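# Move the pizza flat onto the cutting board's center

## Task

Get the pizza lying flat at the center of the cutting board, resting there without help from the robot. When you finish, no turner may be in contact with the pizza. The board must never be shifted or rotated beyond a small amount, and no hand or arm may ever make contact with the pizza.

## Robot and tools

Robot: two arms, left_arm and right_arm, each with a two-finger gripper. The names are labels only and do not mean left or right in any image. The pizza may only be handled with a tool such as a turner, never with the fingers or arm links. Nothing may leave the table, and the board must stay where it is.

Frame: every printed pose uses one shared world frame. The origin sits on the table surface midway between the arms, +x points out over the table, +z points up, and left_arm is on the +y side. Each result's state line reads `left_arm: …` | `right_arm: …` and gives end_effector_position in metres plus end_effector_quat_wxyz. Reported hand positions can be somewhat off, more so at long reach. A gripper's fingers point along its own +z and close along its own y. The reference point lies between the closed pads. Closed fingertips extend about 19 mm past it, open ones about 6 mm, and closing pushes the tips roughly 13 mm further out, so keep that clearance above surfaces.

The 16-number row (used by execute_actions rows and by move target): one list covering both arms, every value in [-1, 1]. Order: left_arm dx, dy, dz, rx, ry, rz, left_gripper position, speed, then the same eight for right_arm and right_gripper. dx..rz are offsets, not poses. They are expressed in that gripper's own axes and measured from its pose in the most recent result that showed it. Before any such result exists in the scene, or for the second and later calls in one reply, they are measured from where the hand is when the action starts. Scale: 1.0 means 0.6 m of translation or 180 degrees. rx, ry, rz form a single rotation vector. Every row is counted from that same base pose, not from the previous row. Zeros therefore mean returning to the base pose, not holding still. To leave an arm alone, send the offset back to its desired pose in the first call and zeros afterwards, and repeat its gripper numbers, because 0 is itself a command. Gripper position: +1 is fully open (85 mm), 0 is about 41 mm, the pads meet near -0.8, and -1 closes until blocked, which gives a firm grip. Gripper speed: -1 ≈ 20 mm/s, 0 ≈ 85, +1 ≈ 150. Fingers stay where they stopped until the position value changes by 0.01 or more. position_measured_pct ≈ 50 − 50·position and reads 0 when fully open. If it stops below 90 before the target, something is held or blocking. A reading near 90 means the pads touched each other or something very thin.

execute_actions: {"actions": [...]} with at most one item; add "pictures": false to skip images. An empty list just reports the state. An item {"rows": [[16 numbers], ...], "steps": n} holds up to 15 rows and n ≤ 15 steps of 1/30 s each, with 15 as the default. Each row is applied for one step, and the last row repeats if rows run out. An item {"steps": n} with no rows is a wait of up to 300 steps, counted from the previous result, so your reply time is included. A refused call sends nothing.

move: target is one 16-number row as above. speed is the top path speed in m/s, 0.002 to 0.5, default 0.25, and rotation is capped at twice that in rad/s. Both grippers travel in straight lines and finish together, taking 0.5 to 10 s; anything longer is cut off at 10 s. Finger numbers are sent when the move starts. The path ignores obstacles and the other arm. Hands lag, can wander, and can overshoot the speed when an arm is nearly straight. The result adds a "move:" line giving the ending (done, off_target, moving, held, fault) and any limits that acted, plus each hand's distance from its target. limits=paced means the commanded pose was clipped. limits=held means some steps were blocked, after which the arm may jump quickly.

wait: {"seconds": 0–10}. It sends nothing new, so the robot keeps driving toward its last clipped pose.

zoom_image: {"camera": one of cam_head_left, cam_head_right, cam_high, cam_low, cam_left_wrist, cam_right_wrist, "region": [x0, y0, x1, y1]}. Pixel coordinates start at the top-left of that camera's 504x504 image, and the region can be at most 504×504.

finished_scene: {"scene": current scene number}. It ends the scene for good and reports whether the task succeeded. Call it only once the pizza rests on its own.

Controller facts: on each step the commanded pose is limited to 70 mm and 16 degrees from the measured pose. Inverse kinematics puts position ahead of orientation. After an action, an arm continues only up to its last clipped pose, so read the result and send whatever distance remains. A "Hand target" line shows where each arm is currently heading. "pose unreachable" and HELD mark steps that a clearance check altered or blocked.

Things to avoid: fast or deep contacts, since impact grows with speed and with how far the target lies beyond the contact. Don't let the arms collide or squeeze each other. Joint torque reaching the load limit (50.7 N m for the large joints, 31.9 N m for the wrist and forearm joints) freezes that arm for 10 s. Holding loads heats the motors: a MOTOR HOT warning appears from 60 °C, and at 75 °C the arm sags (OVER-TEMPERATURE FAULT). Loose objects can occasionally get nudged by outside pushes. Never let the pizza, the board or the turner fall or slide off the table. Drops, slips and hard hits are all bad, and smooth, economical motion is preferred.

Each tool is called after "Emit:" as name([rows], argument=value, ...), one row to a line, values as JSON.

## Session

Emit:
execute_actions(actions=[])

Emit:
zoom_image(camera="cam_head_left", region=[80, 150, 380, 350])

Scene clock: 0.00 s of 4200.00 s.
left_arm: end_effector_position=(+0.7680, +0.3474, +0.2825) position_measured_pct=49.2 end_effector_quat_wxyz=(+0.231, +0.757, -0.286, +0.540) | right_arm: end_effector_position=(+0.6565, -0.0283, +0.3893) position_measured_pct=90.1 end_effector_quat_wxyz=(+0.295, -0.422, +0.634, -0.577)
Joint positions: left_arm=[-0.225  0.916  0.126  1.208  1.44   0.954  2.73 ] | right_arm=[-1.029  0.796  0.358  1.298  1.317  1.152  1.236]
Joint velocities: left_arm=[-0.     0.    -0.001  0.     0.    -0.    -0.001] | right_arm=[ 0.001 -0.    -0.     0.    -0.    -0.     0.   ]
Hand target (left_arm): +0.768, +0.347, +0.282; +0.231, +0.757, -0.286, +0.540
Hand target (right_arm): +0.656, -0.028, +0.389; +0.295, -0.422, +0.634, -0.577
camera_calibration (this result's frames):
cam_left_wrist: T_world_to_cam=[[-0.682151, -0.725514, 0.0911041, 0.750276], [-0.311189, 0.175301, -0.93404, 0.492743], [0.661688, -0.665507, -0.345354, -0.0347546], [0, 0, 0, 1]] pos_world=[0.688135, 0.434828, 0.379886]
cam_right_wrist: T_world_to_cam=[[-0.206845, 0.0256968, -0.978036, 0.518398], [0.484178, 0.87135, -0.0795052, -0.202197], [0.850169, -0.489989, -0.192676, -0.347952], [0, 0, 0, 1]] pos_world=[0.500945, -0.00762904, 0.423894]

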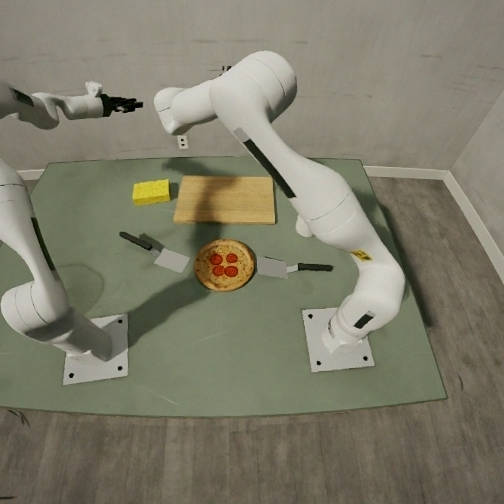

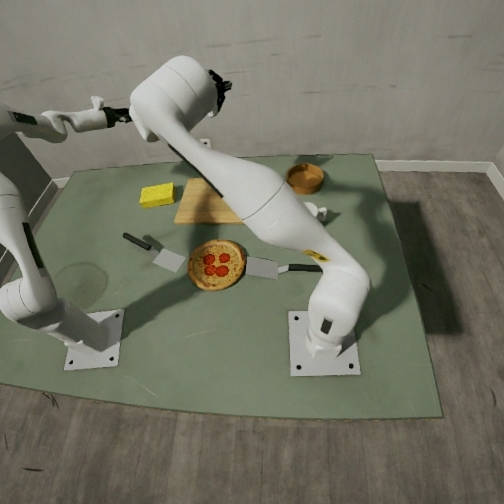

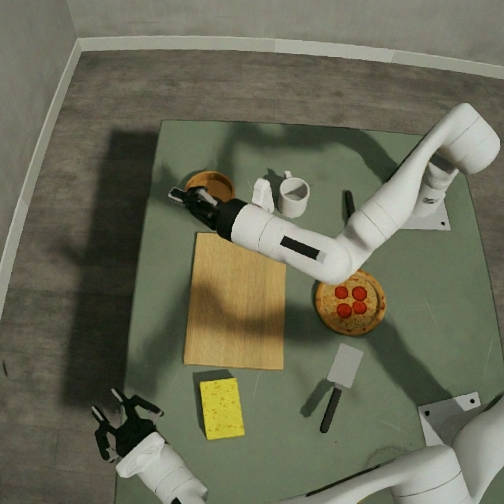

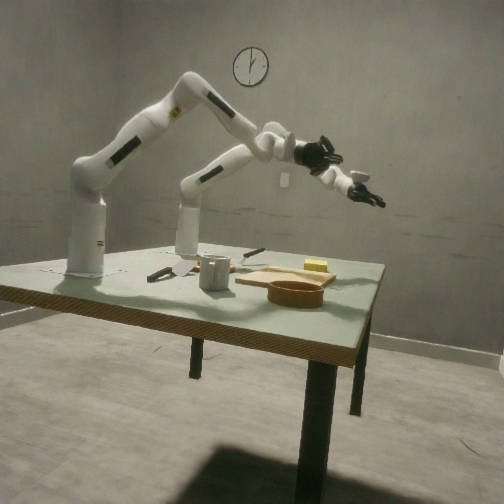

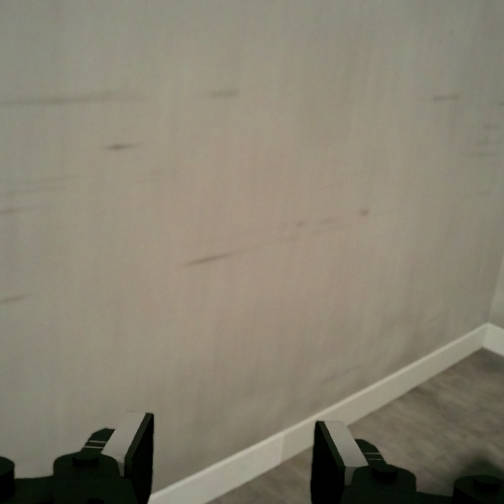

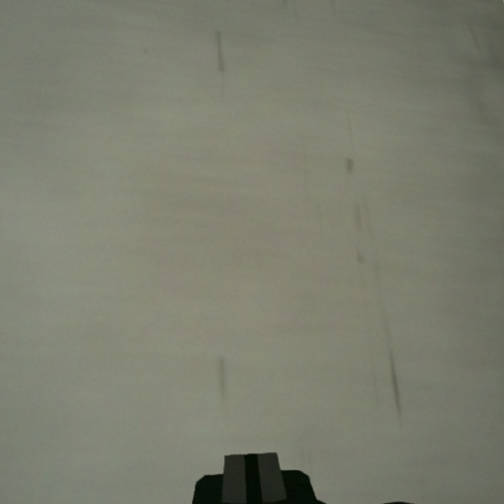

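Region (80, 150, 380, 350) of cam_head_left's 504x504 image, scaled by 1.680, with more detail than that image has.

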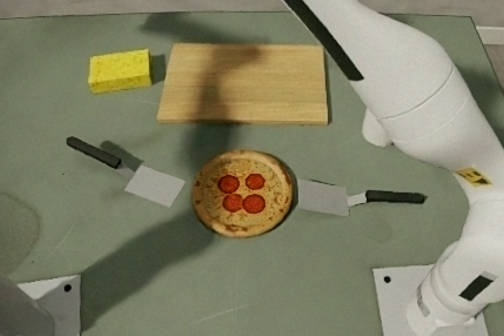

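Emit:
move(target=[-0.432,0.559,-0.377,-0.226,-0.357,0.333,0.3,0,0.625,0.519,-0.354,-0.187,0.56,0.679,0.3,0], speed=0.35)

Emit:
zoom_image(camera="cam_low", region=[130, 200, 350, 310])

Scene clock: 10.13 s of 4200.00 s.
left_arm: end_effector_position=(+0.3188, +0.2997, +0.1195) position_measured_pct=34.9 end_effector_quat_wxyz=(+0.002, -0.567, +0.824, +0.000) | right_arm: end_effector_position=(+0.2382, -0.2602, +0.1595) position_measured_pct=34.9 end_effector_quat_wxyz=(+0.002, +0.700, +0.714, +0.003)
Joint positions: left_arm=[ 0.504  0.374 -0.232  2.101  0.131  0.677  2.783] | right_arm=[-0.738  0.057  0.525  2.364 -0.043  0.723 -0.192]
Joint velocities: left_arm=[ 0.009 -0.001  0.005  0.    -0.005 -0.001  0.005] | right_arm=[ 0.004 -0.008  0.007  0.001 -0.003 -0.002  0.006]
Hand target (left_arm): +0.319, +0.299, +0.120; +0.002, -0.566, +0.824, +0.000
Hand target (right_arm): +0.238, -0.260, +0.160; +0.002, +0.700, +0.714, +0.003
Off the commanded pose (left_arm): 0.001 m, 0 deg.
Off the commanded pose (right_arm): 0.002 m, 0 deg.
After step 90, 2.63 s passed at rest.
move: done
camera_calibration (this result's frames):
cam_left_wrist: T_world_to_cam=[[-0.949481, 0.313381, 0.0166492, 0.206872], [0.313812, 0.948558, 0.0419585, -0.338547], [-0.00264376, 0.0450635, -0.998981, 0.251418], [0, 0, 0, 1]] pos_world=[0.303326, 0.244972, 0.261922]
cam_right_wrist: T_world_to_cam=[[0.999089, -0.0150509, 0.039926, -0.24705], [-0.0146041, -0.999828, -0.0114583, -0.194819], [0.0400916, 0.0108648, -0.999137, 0.301644], [0, 0, 0, 1]] pos_world=[0.231887, -0.201781, 0.309016]

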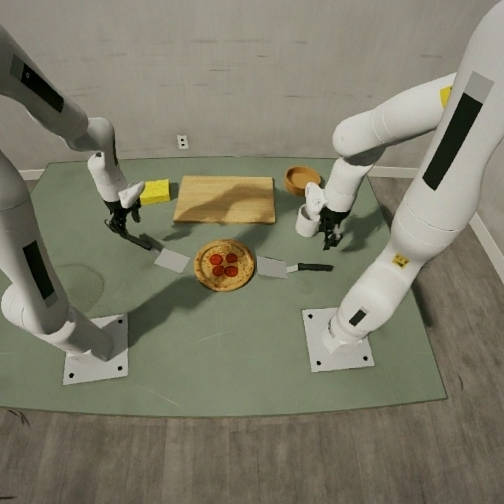

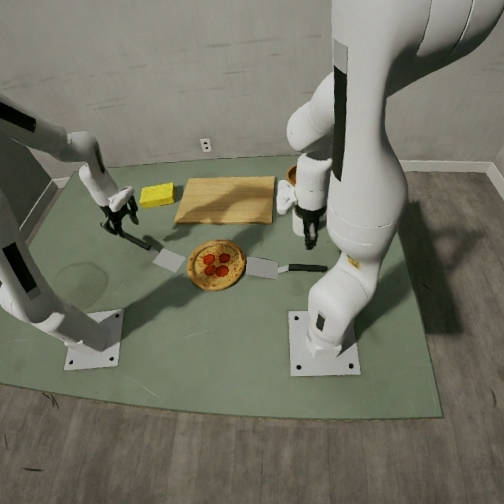

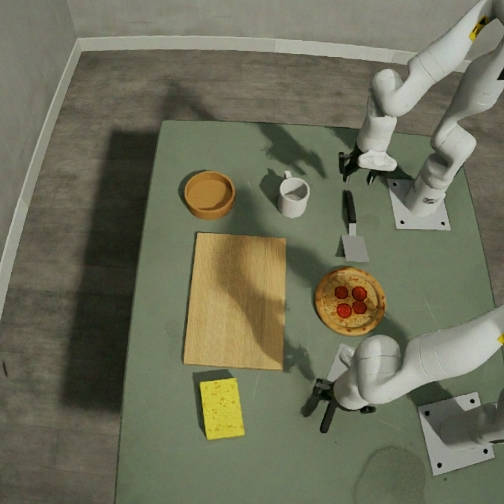

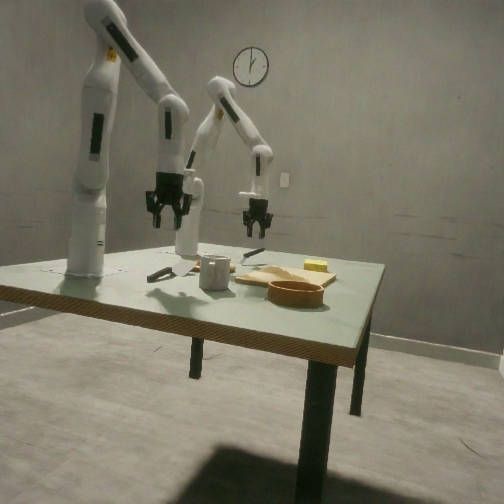

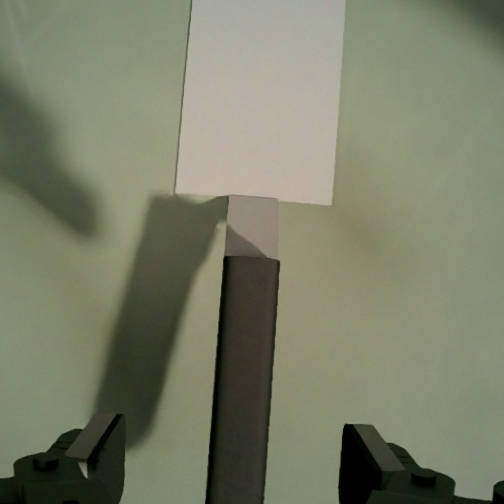

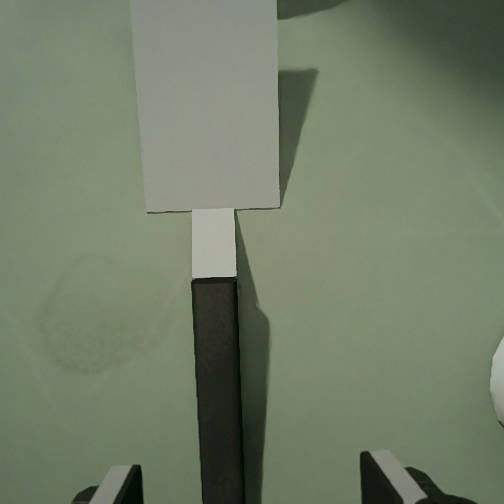

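Region (130, 200, 350, 310) of cam_low's 504x504 image, scaled by 2.291, with more detail than that image has.

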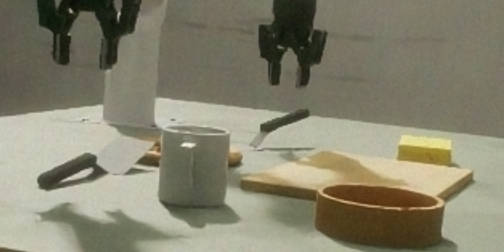

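Emit:
move(target=[-0.01,0.005,0.131,0,0,0.01,0.1,0,0.025,-0.016,0.227,0,0,0,0.1,0], speed=0.15)

Emit:
execute_actions([
  {"rows":[[0,0,0,0,0,0,-1,0,0,0,0,0,0,0,-1,0]]},
])

Scene clock: 13.23 s of 4200.00 s.
left_arm: end_effector_position=(+0.3183, +0.3068, +0.0408) position_measured_pct=45.2 end_effector_quat_wxyz=(+0.002, -0.554, +0.833, +0.000) | right_arm: end_effector_position=(+0.2292, -0.2457, +0.0237) position_measured_pct=45.2 end_effector_quat_wxyz=(+0.003, +0.699, +0.715, +0.002)
Joint positions: left_arm=[ 0.422  0.56  -0.159  2.185  0.206  0.408  2.663] | right_arm=[-0.368  0.528  0.065  2.559 -0.534  0.056  0.214]
Joint velocities: left_arm=[-0.001  0.001 -0.     0.001  0.001 -0.     0.   ] | right_arm=[ 0.036  0.007 -0.009  0.003 -0.002 -0.006  0.005]
Hand target (left_arm): +0.318, +0.307, +0.041; +0.002, -0.554, +0.833, +0.000
Hand target (right_arm): +0.229, -0.247, +0.023; +0.003, +0.700, +0.714, +0.002
Off the commanded pose (left_arm): 0.000 m, 0 deg.
Off the commanded pose (right_arm): 0.001 m, 0 deg.
move: done
camera_calibration (this result's frames):
cam_left_wrist: T_world_to_cam=[[-0.93925, 0.342829, 0.016664, 0.193182], [0.343232, 0.938296, 0.04234, -0.34801], [-0.00112031, 0.0454874, -0.998964, 0.171815], [0, 0, 0, 1]] pos_world=[0.301086, 0.252492, 0.183153]
cam_right_wrist: T_world_to_cam=[[0.999054, -0.012479, 0.0416612, -0.231896], [-0.0121448, -0.999892, -0.00826453, -0.182672], [0.0417598, 0.00775075, -0.999098, 0.164994], [0, 0, 0, 1]] pos_world=[0.222568, -0.186825, 0.172996]

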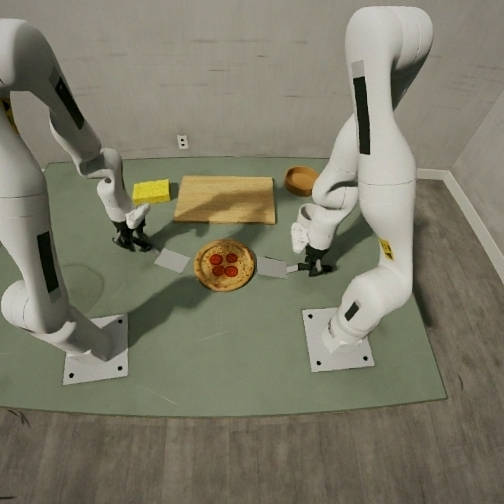

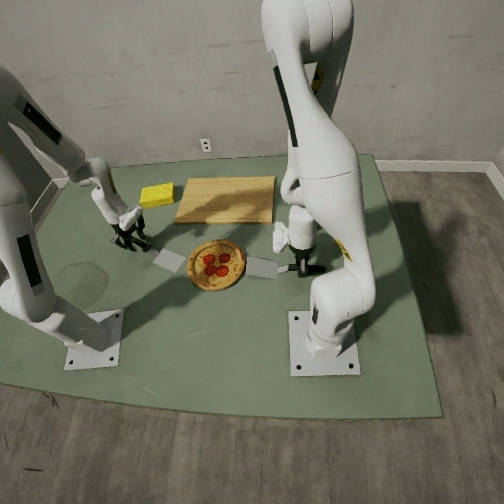

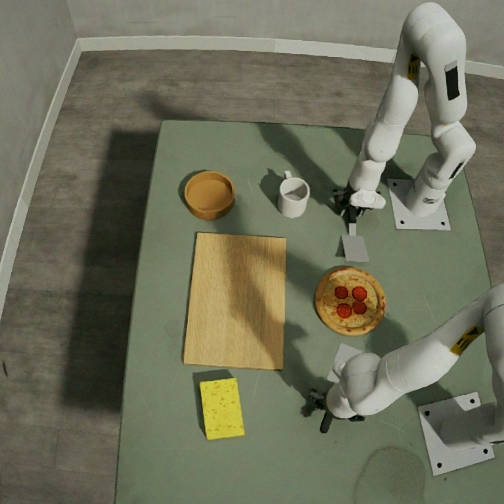

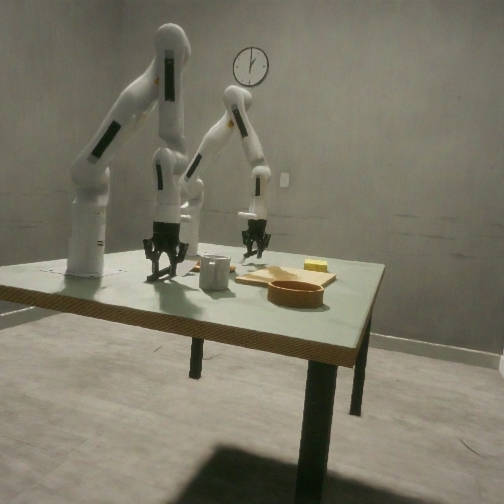

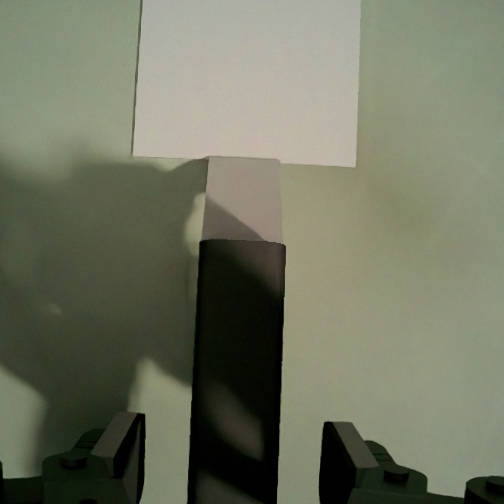

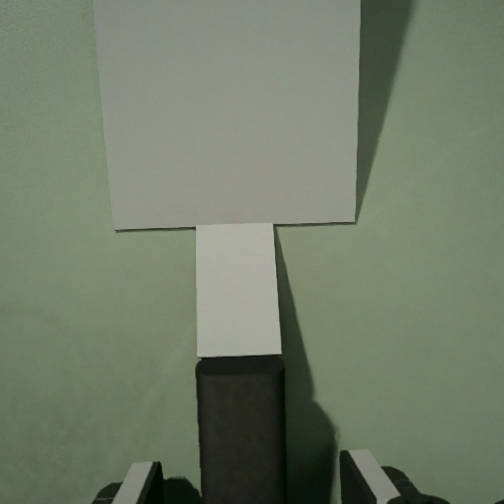

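Scene clock: 13.73 s of 4200.00 s.
left_arm: end_effector_position=(+0.3184, +0.3068, +0.0409) position_measured_pct=72.6 end_effector_quat_wxyz=(+0.002, -0.554, +0.833, +0.000) | right_arm: end_effector_position=(+0.2292, -0.2457, +0.0240) position_measured_pct=73.4 end_effector_quat_wxyz=(+0.003, +0.699, +0.715, +0.002)
Joint positions: left_arm=[ 0.422  0.559 -0.159  2.185  0.206  0.408  2.663] | right_arm=[-0.368  0.527  0.065  2.56  -0.534  0.057  0.214]
Joint velocities: left_arm=[ 0.    -0.001 -0.     0.001 -0.     0.     0.   ] | right_arm=[-0.001  0.    -0.001  0.     0.    -0.001  0.   ]
Hand target (left_arm): +0.318, +0.307, +0.041; +0.002, -0.554, +0.833, +0.000
Hand target (right_arm): +0.229, -0.246, +0.024; +0.003, +0.699, +0.715, +0.002
Off the commanded pose (left_arm): 0.000 m, 0 deg.
Off the commanded pose (right_arm): 0.000 m, 0 deg.
Steps of this call (steps 1 to 15: all 15 steps of this action). Readings (end_effector_position | what the end effector reports):
1: left_arm (+0.3183, +0.3068, +0.0408) | right_arm (+0.2292, -0.2457, +0.0237) | left_arm position_measured_pct=45.2 | right_arm position_measured_pct=45.2
2: left_arm (+0.3183, +0.3068, +0.0408) | right_arm (+0.2292, -0.2455, +0.0237) | left_arm position_measured_pct=45.6 | right_arm position_measured_pct=45.6
4: left_arm (+0.3183, +0.3068, +0.0408) | right_arm (+0.2292, -0.2455, +0.0237) | left_arm position_measured_pct=49.6 | right_arm position_measured_pct=49.6
8: left_arm (+0.3183, +0.3068, +0.0408) | right_arm (+0.2292, -0.2457, +0.0237) | left_arm position_measured_pct=61.1 | right_arm position_measured_pct=61.1
15: the state above
camera_calibration (this result's frames):
cam_left_wrist: T_world_to_cam=[[-0.939269, 0.342789, 0.0164197, 0.193275], [0.343181, 0.938314, 0.0423631, -0.348036], [-0.000885231, 0.0454253, -0.998967, 0.171867], [0, 0, 0, 1]] pos_world=[0.301129, 0.252508, 0.18326]
cam_right_wrist: T_world_to_cam=[[0.999033, -0.0126403, 0.0421008, -0.231914], [-0.0122865, -0.999887, -0.00865023, -0.182603], [0.0422054, 0.0081246, -0.999076, 0.165277], [0, 0, 0, 1]] pos_world=[0.222471, -0.186857, 0.173308]

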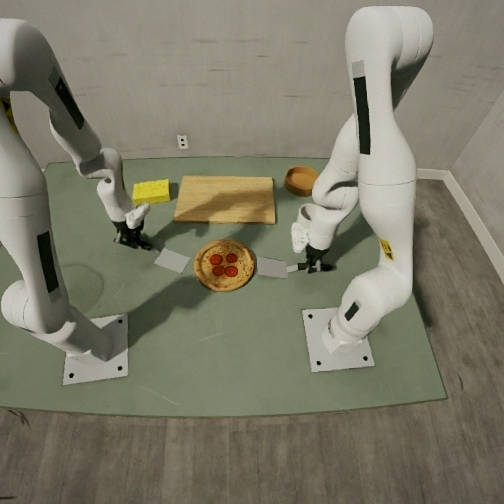

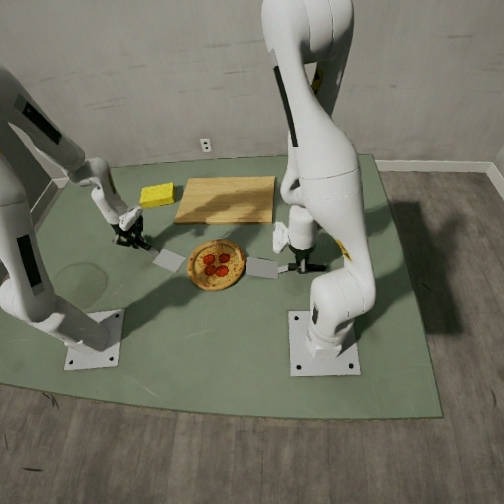

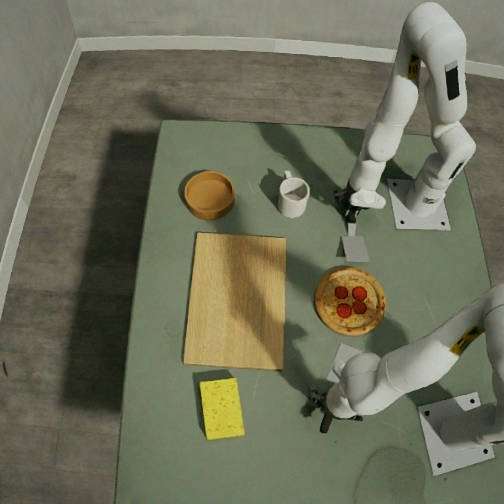

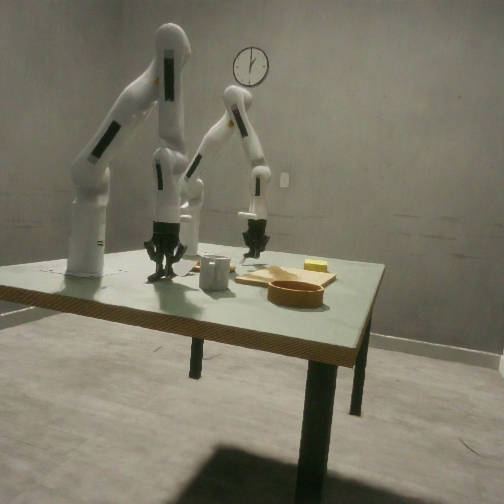

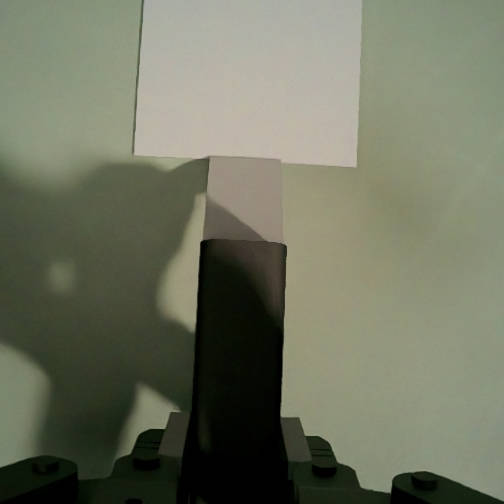

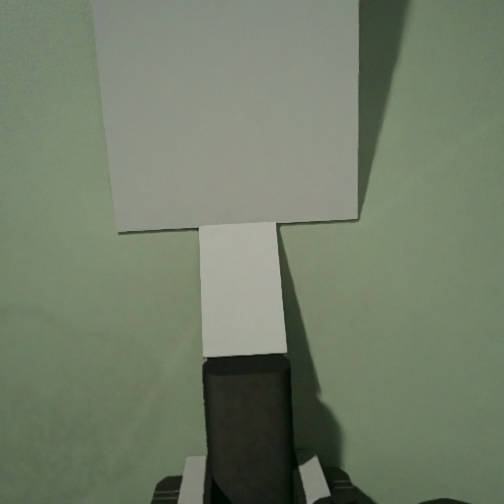

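Emit:
move(target=[0.056,0.103,-0.004,0,-0.005,-0.132,-1,0,-0.005,0.04,-0.038,0,-0.111,0,-1,0], speed=0.15)

Emit:
zoom_image(camera="cam_head_left", region=[110, 200, 350, 320])

Emit:
zoom_image(camera="cam_low", region=[140, 240, 260, 295])

Scene clock: 19.77 s of 4200.00 s.
left_arm: end_effector_position=(+0.2483, +0.3001, +0.0431) position_measured_pct=72.6 end_effector_quat_wxyz=(+0.008, -0.714, +0.701, +0.004) | right_arm: end_effector_position=(+0.2527, -0.2475, +0.0465) position_measured_pct=73.4 end_effector_quat_wxyz=(+0.125, +0.689, +0.704, -0.118)
Joint positions: left_arm=[ 0.581  0.49  -0.265  2.389  0.371  0.294  2.97 ] | right_arm=[-1.168  0.693  0.766  2.38  -0.383  0.422 -0.137]
Joint velocities: left_arm=[ 0.005 -0.002  0.001 -0.001 -0.    -0.001  0.002] | right_arm=[-0.013  0.009 -0.002 -0.002  0.005  0.    -0.006]
Hand target (left_arm): +0.248, +0.300, +0.043; -0.008, +0.713, -0.701, -0.004
Hand target (right_arm): +0.253, -0.247, +0.046; +0.125, +0.689, +0.704, -0.119
Off the commanded pose (left_arm): 0.000 m, 0 deg.
Off the commanded pose (right_arm): 0.001 m, 0 deg.
After step 90, 1.30 s passed at rest.
move: done
camera_calibration (this result's frames):
cam_left_wrist: T_world_to_cam=[[-0.997795, -0.0653298, 0.0117146, 0.26691], [-0.0645713, 0.99632, 0.0563729, -0.234578], [-0.0153544, 0.0554921, -0.998341, 0.174894], [0, 0, 0, 1]] pos_world=[0.25386, 0.241446, 0.184701]
cam_right_wrist: T_world_to_cam=[[0.998737, -0.000216054, 0.0502368, -0.253645], [-0.016771, -0.944056, 0.329358, -0.184709], [0.0473552, -0.329784, -0.942868, 0.099216], [0, 0, 0, 1]] pos_world=[0.245529, -0.14171, 0.167125]

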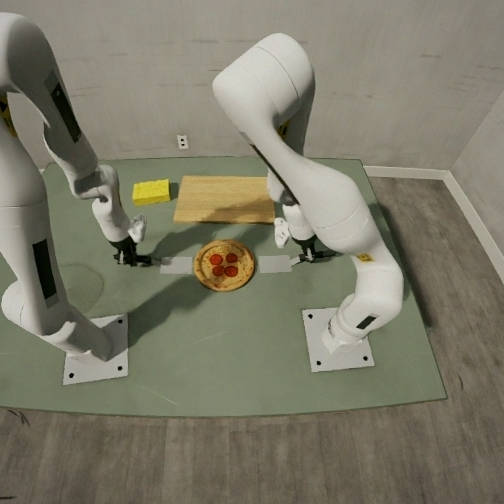

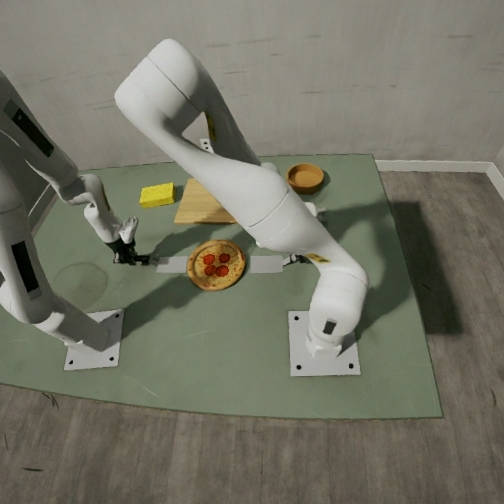

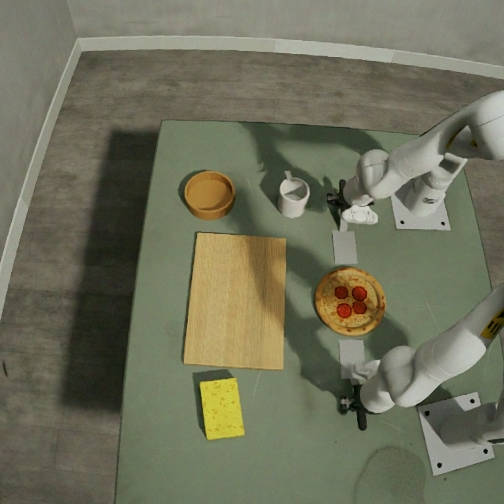

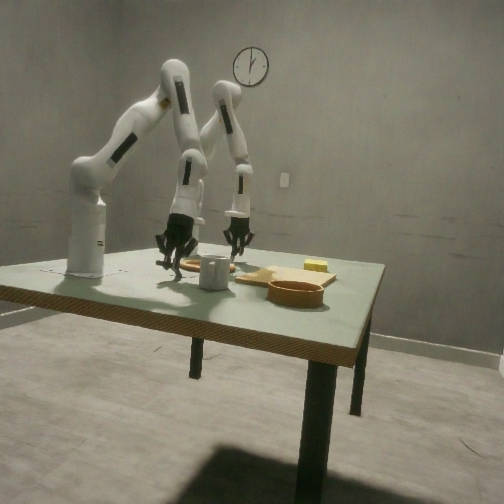

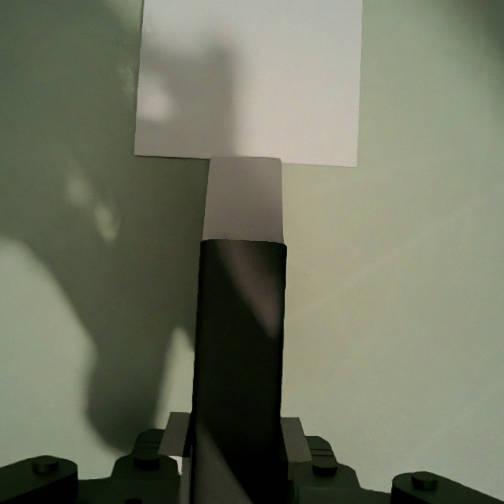

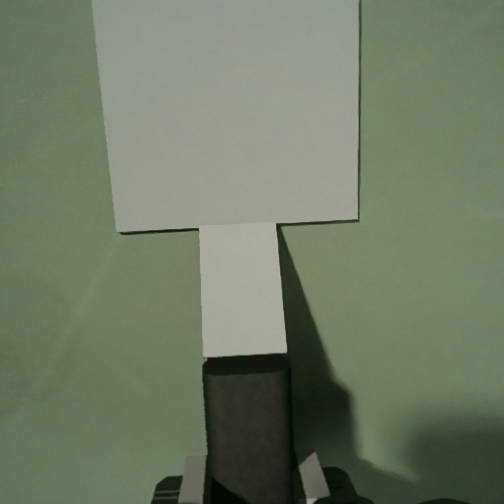

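Region (110, 200, 350, 320) of cam_head_left's 504x504 image, scaled by 2.100, with more detail than that image has.

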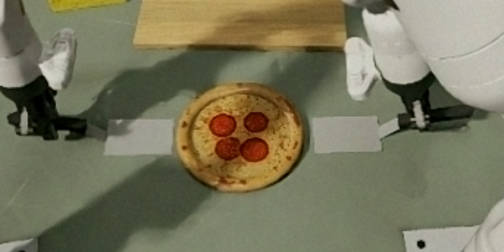

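Region (140, 240, 260, 295) of cam_low's 504x504 image, scaled by 4.200, with more detail than that image has; it fills the top 231 rows of this view, and the rest is white.

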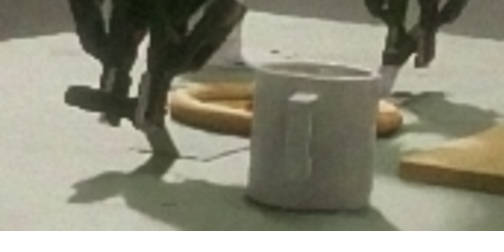

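Emit:
move(target=[0.133,0,-0.002,0,0,0,-1,0,0.141,0,-0.0505,0,0,0,-1,0], speed=0.04)

Emit:
zoom_image(camera="cam_head_left", region=[110, 150, 350, 320])

Scene clock: 24.43 s of 4200.00 s.
left_arm: end_effector_position=(+0.2492, +0.2201, +0.0429) position_measured_pct=72.6 end_effector_quat_wxyz=(+0.008, -0.714, +0.700, +0.004) | right_arm: end_effector_position=(+0.2506, -0.1578, +0.0459) position_measured_pct=73.4 end_effector_quat_wxyz=(+0.124, +0.690, +0.704, -0.119)
Joint positions: left_arm=[ 0.874  0.53  -0.318  2.284  0.392  0.378  3.212] | right_arm=[-1.377  0.757  0.787  2.204 -0.42   0.63  -0.322]
Joint velocities: left_arm=[ 0.005  0.001  0.002 -0.001 -0.001 -0.001  0.004] | right_arm=[-0.002  0.001  0.    -0.003  0.001 -0.    -0.002]
Hand target (left_arm): +0.249, +0.220, +0.043; -0.008, +0.714, -0.701, -0.004
Hand target (right_arm): +0.251, -0.158, +0.046; +0.124, +0.689, +0.704, -0.118
Off the commanded pose (left_arm): 0.001 m, 0 deg.
Off the commanded pose (right_arm): 0.000 m, 0 deg.
move: done
camera_calibration (this result's frames):
cam_left_wrist: T_world_to_cam=[[-0.997715, -0.0664119, 0.0123849, 0.262834], [-0.0656322, 0.996311, 0.0552844, -0.154508], [-0.0160107, 0.0543453, -0.998394, 0.179567], [0, 0, 0, 1]] pos_world=[0.254968, 0.161634, 0.184565]
cam_right_wrist: T_world_to_cam=[[0.998803, -0.000777884, 0.0488977, -0.251454], [-0.0168338, -0.944238, 0.328832, -0.0998257], [0.0459153, -0.329262, -0.943122, 0.128842], [0, 0, 0, 1]] pos_world=[0.243557, -0.0520321, 0.166635]

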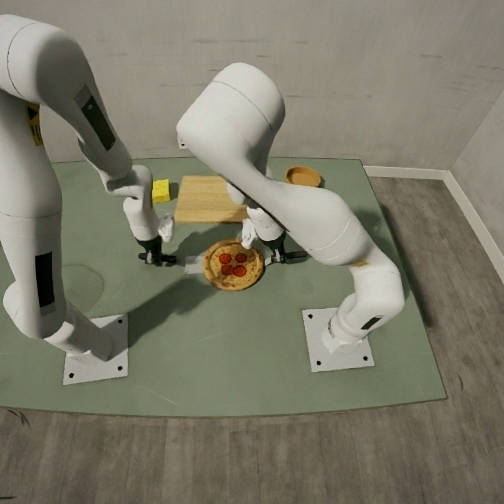

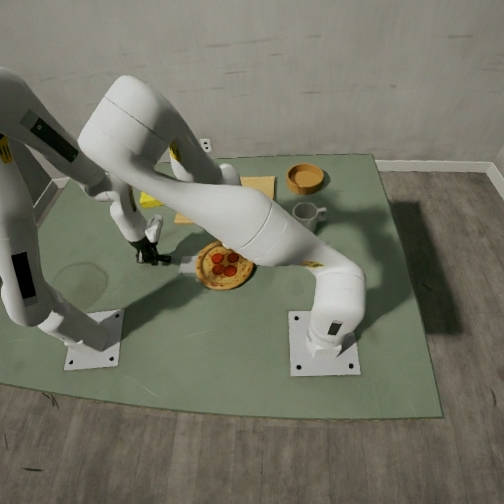

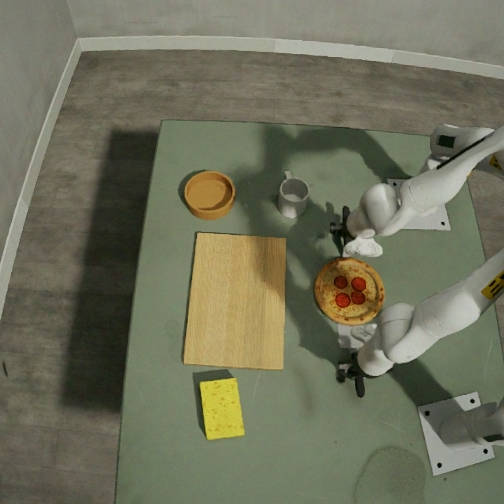

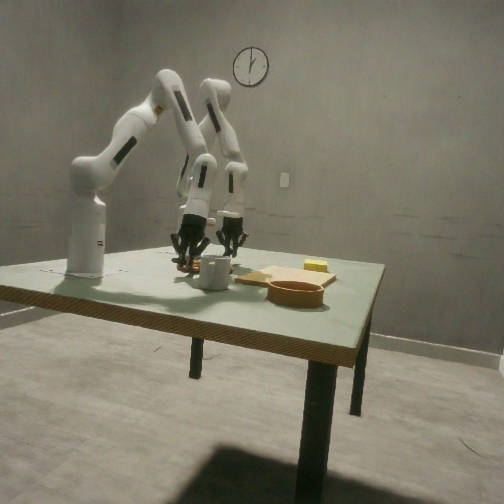

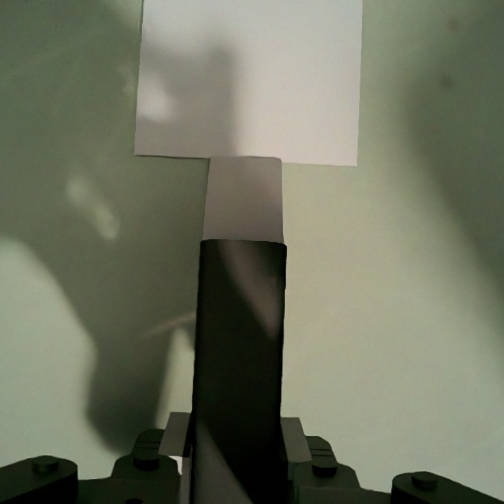

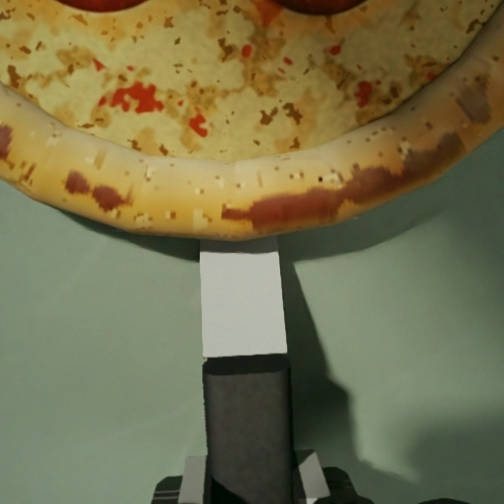

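Region (110, 150, 350, 320) of cam_head_left's 504x504 image, scaled by 2.100, with more detail than that image has; it fills the top 357 rows of this view, and the rest is white.

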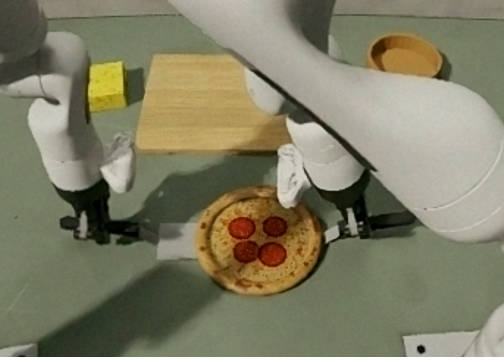

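Emit:
move(target=[-0.0765,0,-0.0905,0,0,0,-1,0,0.0395,0,-0.112,0,0,0,-1,0], speed=0.06)

Emit:
move(target=[0.031,-0.491,0.002,0,0,0,-1,0,-0.029,0.491,0.013,0,0,0,-1,0], speed=0.1)

Emit:
zoom_image(camera="cam_low", region=[220, 220, 350, 300])

Scene clock: 30.57 s of 4200.00 s.
left_arm: end_effector_position=(+0.2482, +0.2654, +0.0979) position_measured_pct=72.6 end_effector_quat_wxyz=(+0.008, -0.714, +0.700, +0.005) | right_arm: end_effector_position=(+0.2491, -0.1128, +0.1006) position_measured_pct=73.4 end_effector_quat_wxyz=(+0.124, +0.689, +0.704, -0.119)
Joint positions: left_arm=[ 0.85   0.353 -0.44   2.291  0.253  0.543  3.197] | right_arm=[-1.521  0.685  0.902  2.062 -0.332  0.878 -0.448]
Joint velocities: left_arm=[-0.001 -0.005  0.     0.    -0.001  0.001 -0.001] | right_arm=[-0.002 -0.002 -0.002  0.     0.001  0.002 -0.001]
Hand target (left_arm): +0.248, +0.265, +0.098; -0.008, +0.714, -0.700, -0.004
Hand target (right_arm): +0.249, -0.112, +0.101; +0.124, +0.689, +0.704, -0.119
Off the commanded pose (left_arm): 0.000 m, 0 deg.
Off the commanded pose (right_arm): 0.001 m, 0 deg.
After step 90, 1.63 s passed at rest.
move: done
camera_calibration (this result's frames):
cam_left_wrist: T_world_to_cam=[[-0.997723, -0.0661488, 0.0131314, 0.263954], [-0.0653077, 0.996262, 0.0565413, -0.202948], [-0.0168224, 0.055555, -0.998314, 0.231858], [0, 0, 0, 1]] pos_world=[0.254, 0.206769, 0.239476]
cam_right_wrist: T_world_to_cam=[[0.998873, -0.000868508, 0.0474607, -0.252515], [-0.0164581, -0.94415, 0.329106, -0.0754658], [0.0445242, -0.329516, -0.9431, 0.195628], [0, 0, 0, 1]] pos_world=[0.242278, -0.00700794, 0.221317]

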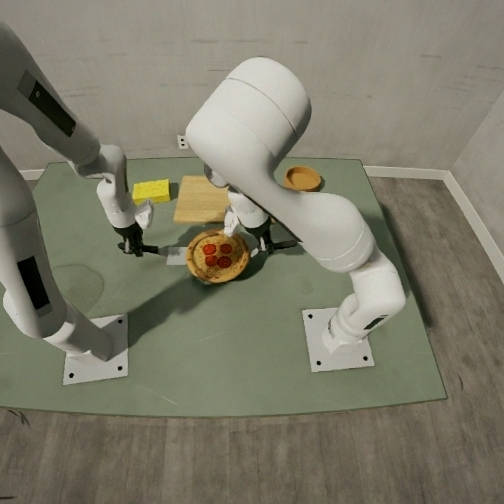

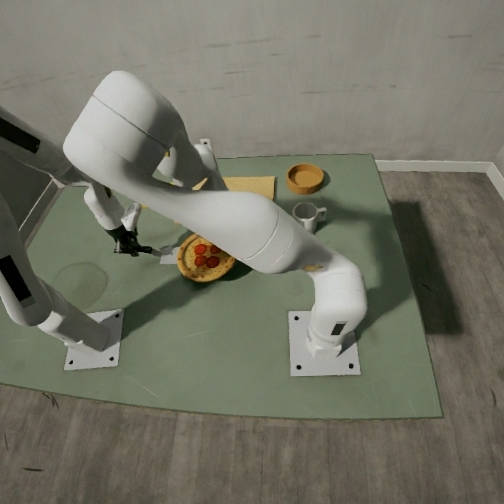

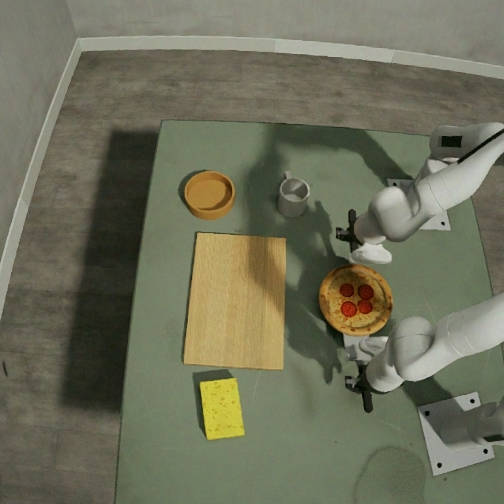

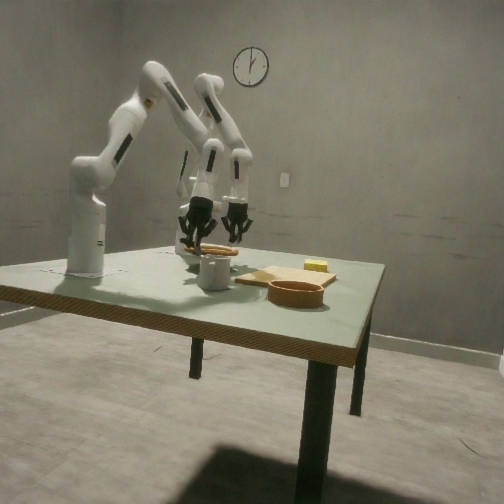

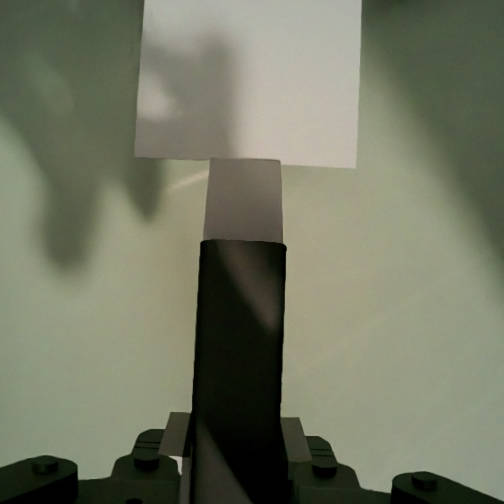

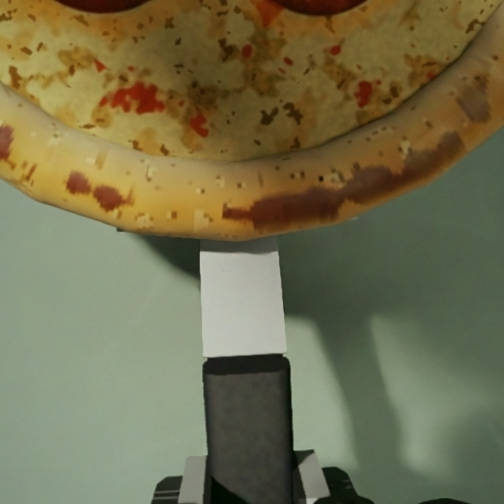

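Scene clock: 33.87 s of 4200.00 s.
left_arm: end_effector_position=(+0.5426, +0.2512, +0.0972) position_measured_pct=72.6 end_effector_quat_wxyz=(+0.008, -0.714, +0.701, +0.004) | right_arm: end_effector_position=(+0.5441, -0.1254, +0.1007) position_measured_pct=73.4 end_effector_quat_wxyz=(+0.125, +0.689, +0.704, -0.119)
Joint positions: left_arm=[ 0.553  0.844 -0.374  1.292  0.298  1.059  3.13 ] | right_arm=[-0.837  1.03   0.793  1.191 -0.35   1.231 -0.185]
Joint velocities: left_arm=[-0.002  0.008  0.002 -0.003  0.001  0.002  0.001] | right_arm=[ 0.006  0.007 -0.002 -0.004 -0.001  0.002  0.   ]
Hand target (left_arm): +0.543, +0.251, +0.097; -0.008, +0.714, -0.700, -0.005
Hand target (right_arm): +0.545, -0.126, +0.101; +0.125, +0.689, +0.704, -0.118
Off the commanded pose (left_arm): 0.002 m, 0 deg.
Off the commanded pose (right_arm): 0.001 m, 0 deg.
move: done
camera_calibration (this result's frames):
cam_left_wrist: T_world_to_cam=[[-0.997789, -0.0651926, 0.0129455, 0.556624], [-0.064371, 0.996349, 0.0560793, -0.169989], [-0.0165542, 0.055122, -0.998342, 0.236786], [0, 0, 0, 1]] pos_world=[0.548371, 0.192604, 0.238721]
cam_right_wrist: T_world_to_cam=[[0.998813, 0.000659383, 0.0487, -0.547142], [-0.015423, -0.944168, 0.329103, -0.0831385], [0.046198, -0.329463, -0.943038, 0.17753], [0, 0, 0, 1]] pos_world=[0.537009, -0.0196462, 0.221425]

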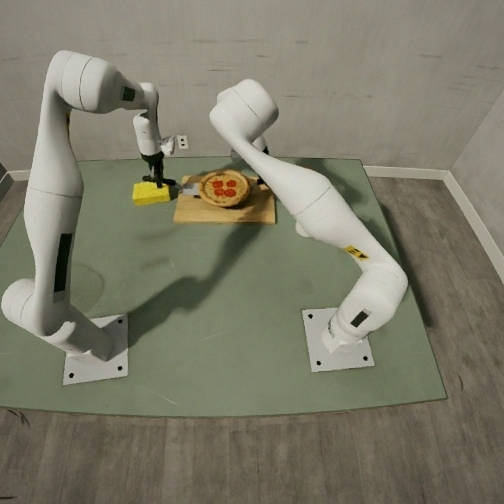

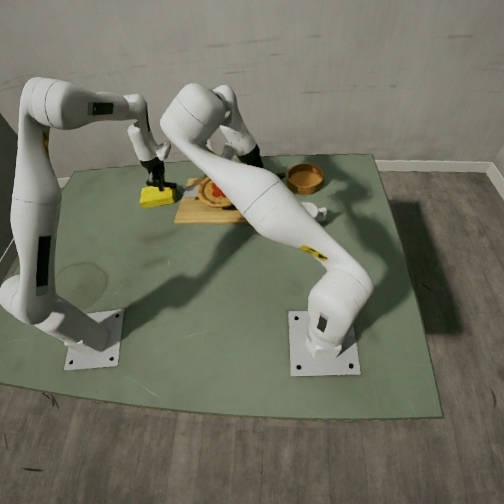

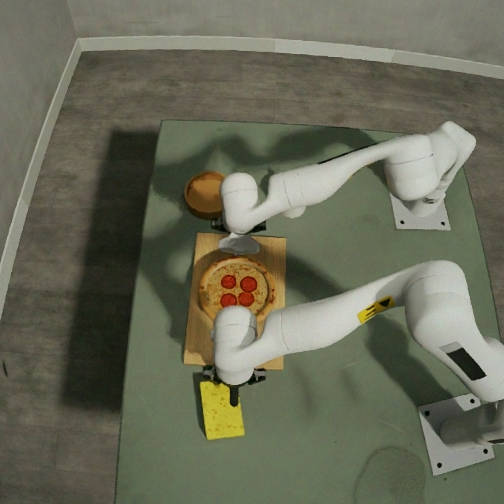

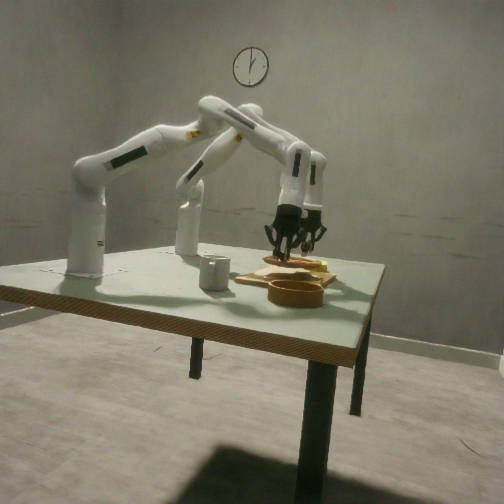

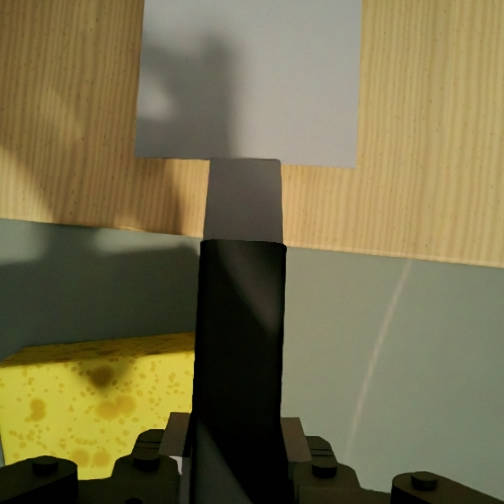

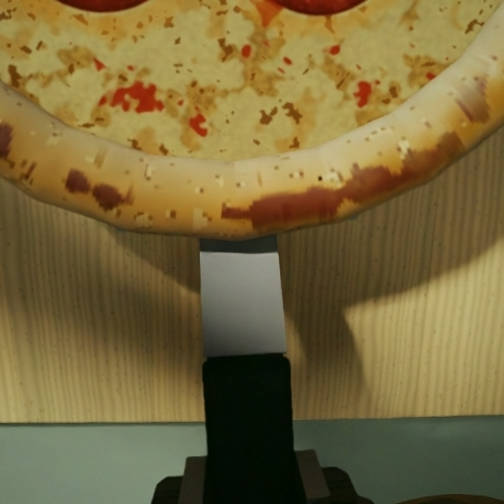

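Region (220, 220, 350, 300) of cam_low's 504x504 image, scaled by 3.877, with more detail than that image has; it fills the top 310 rows of this view, and the rest is white.

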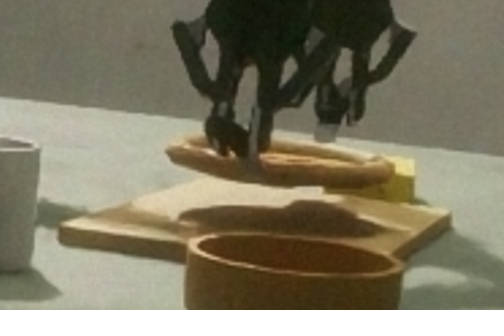

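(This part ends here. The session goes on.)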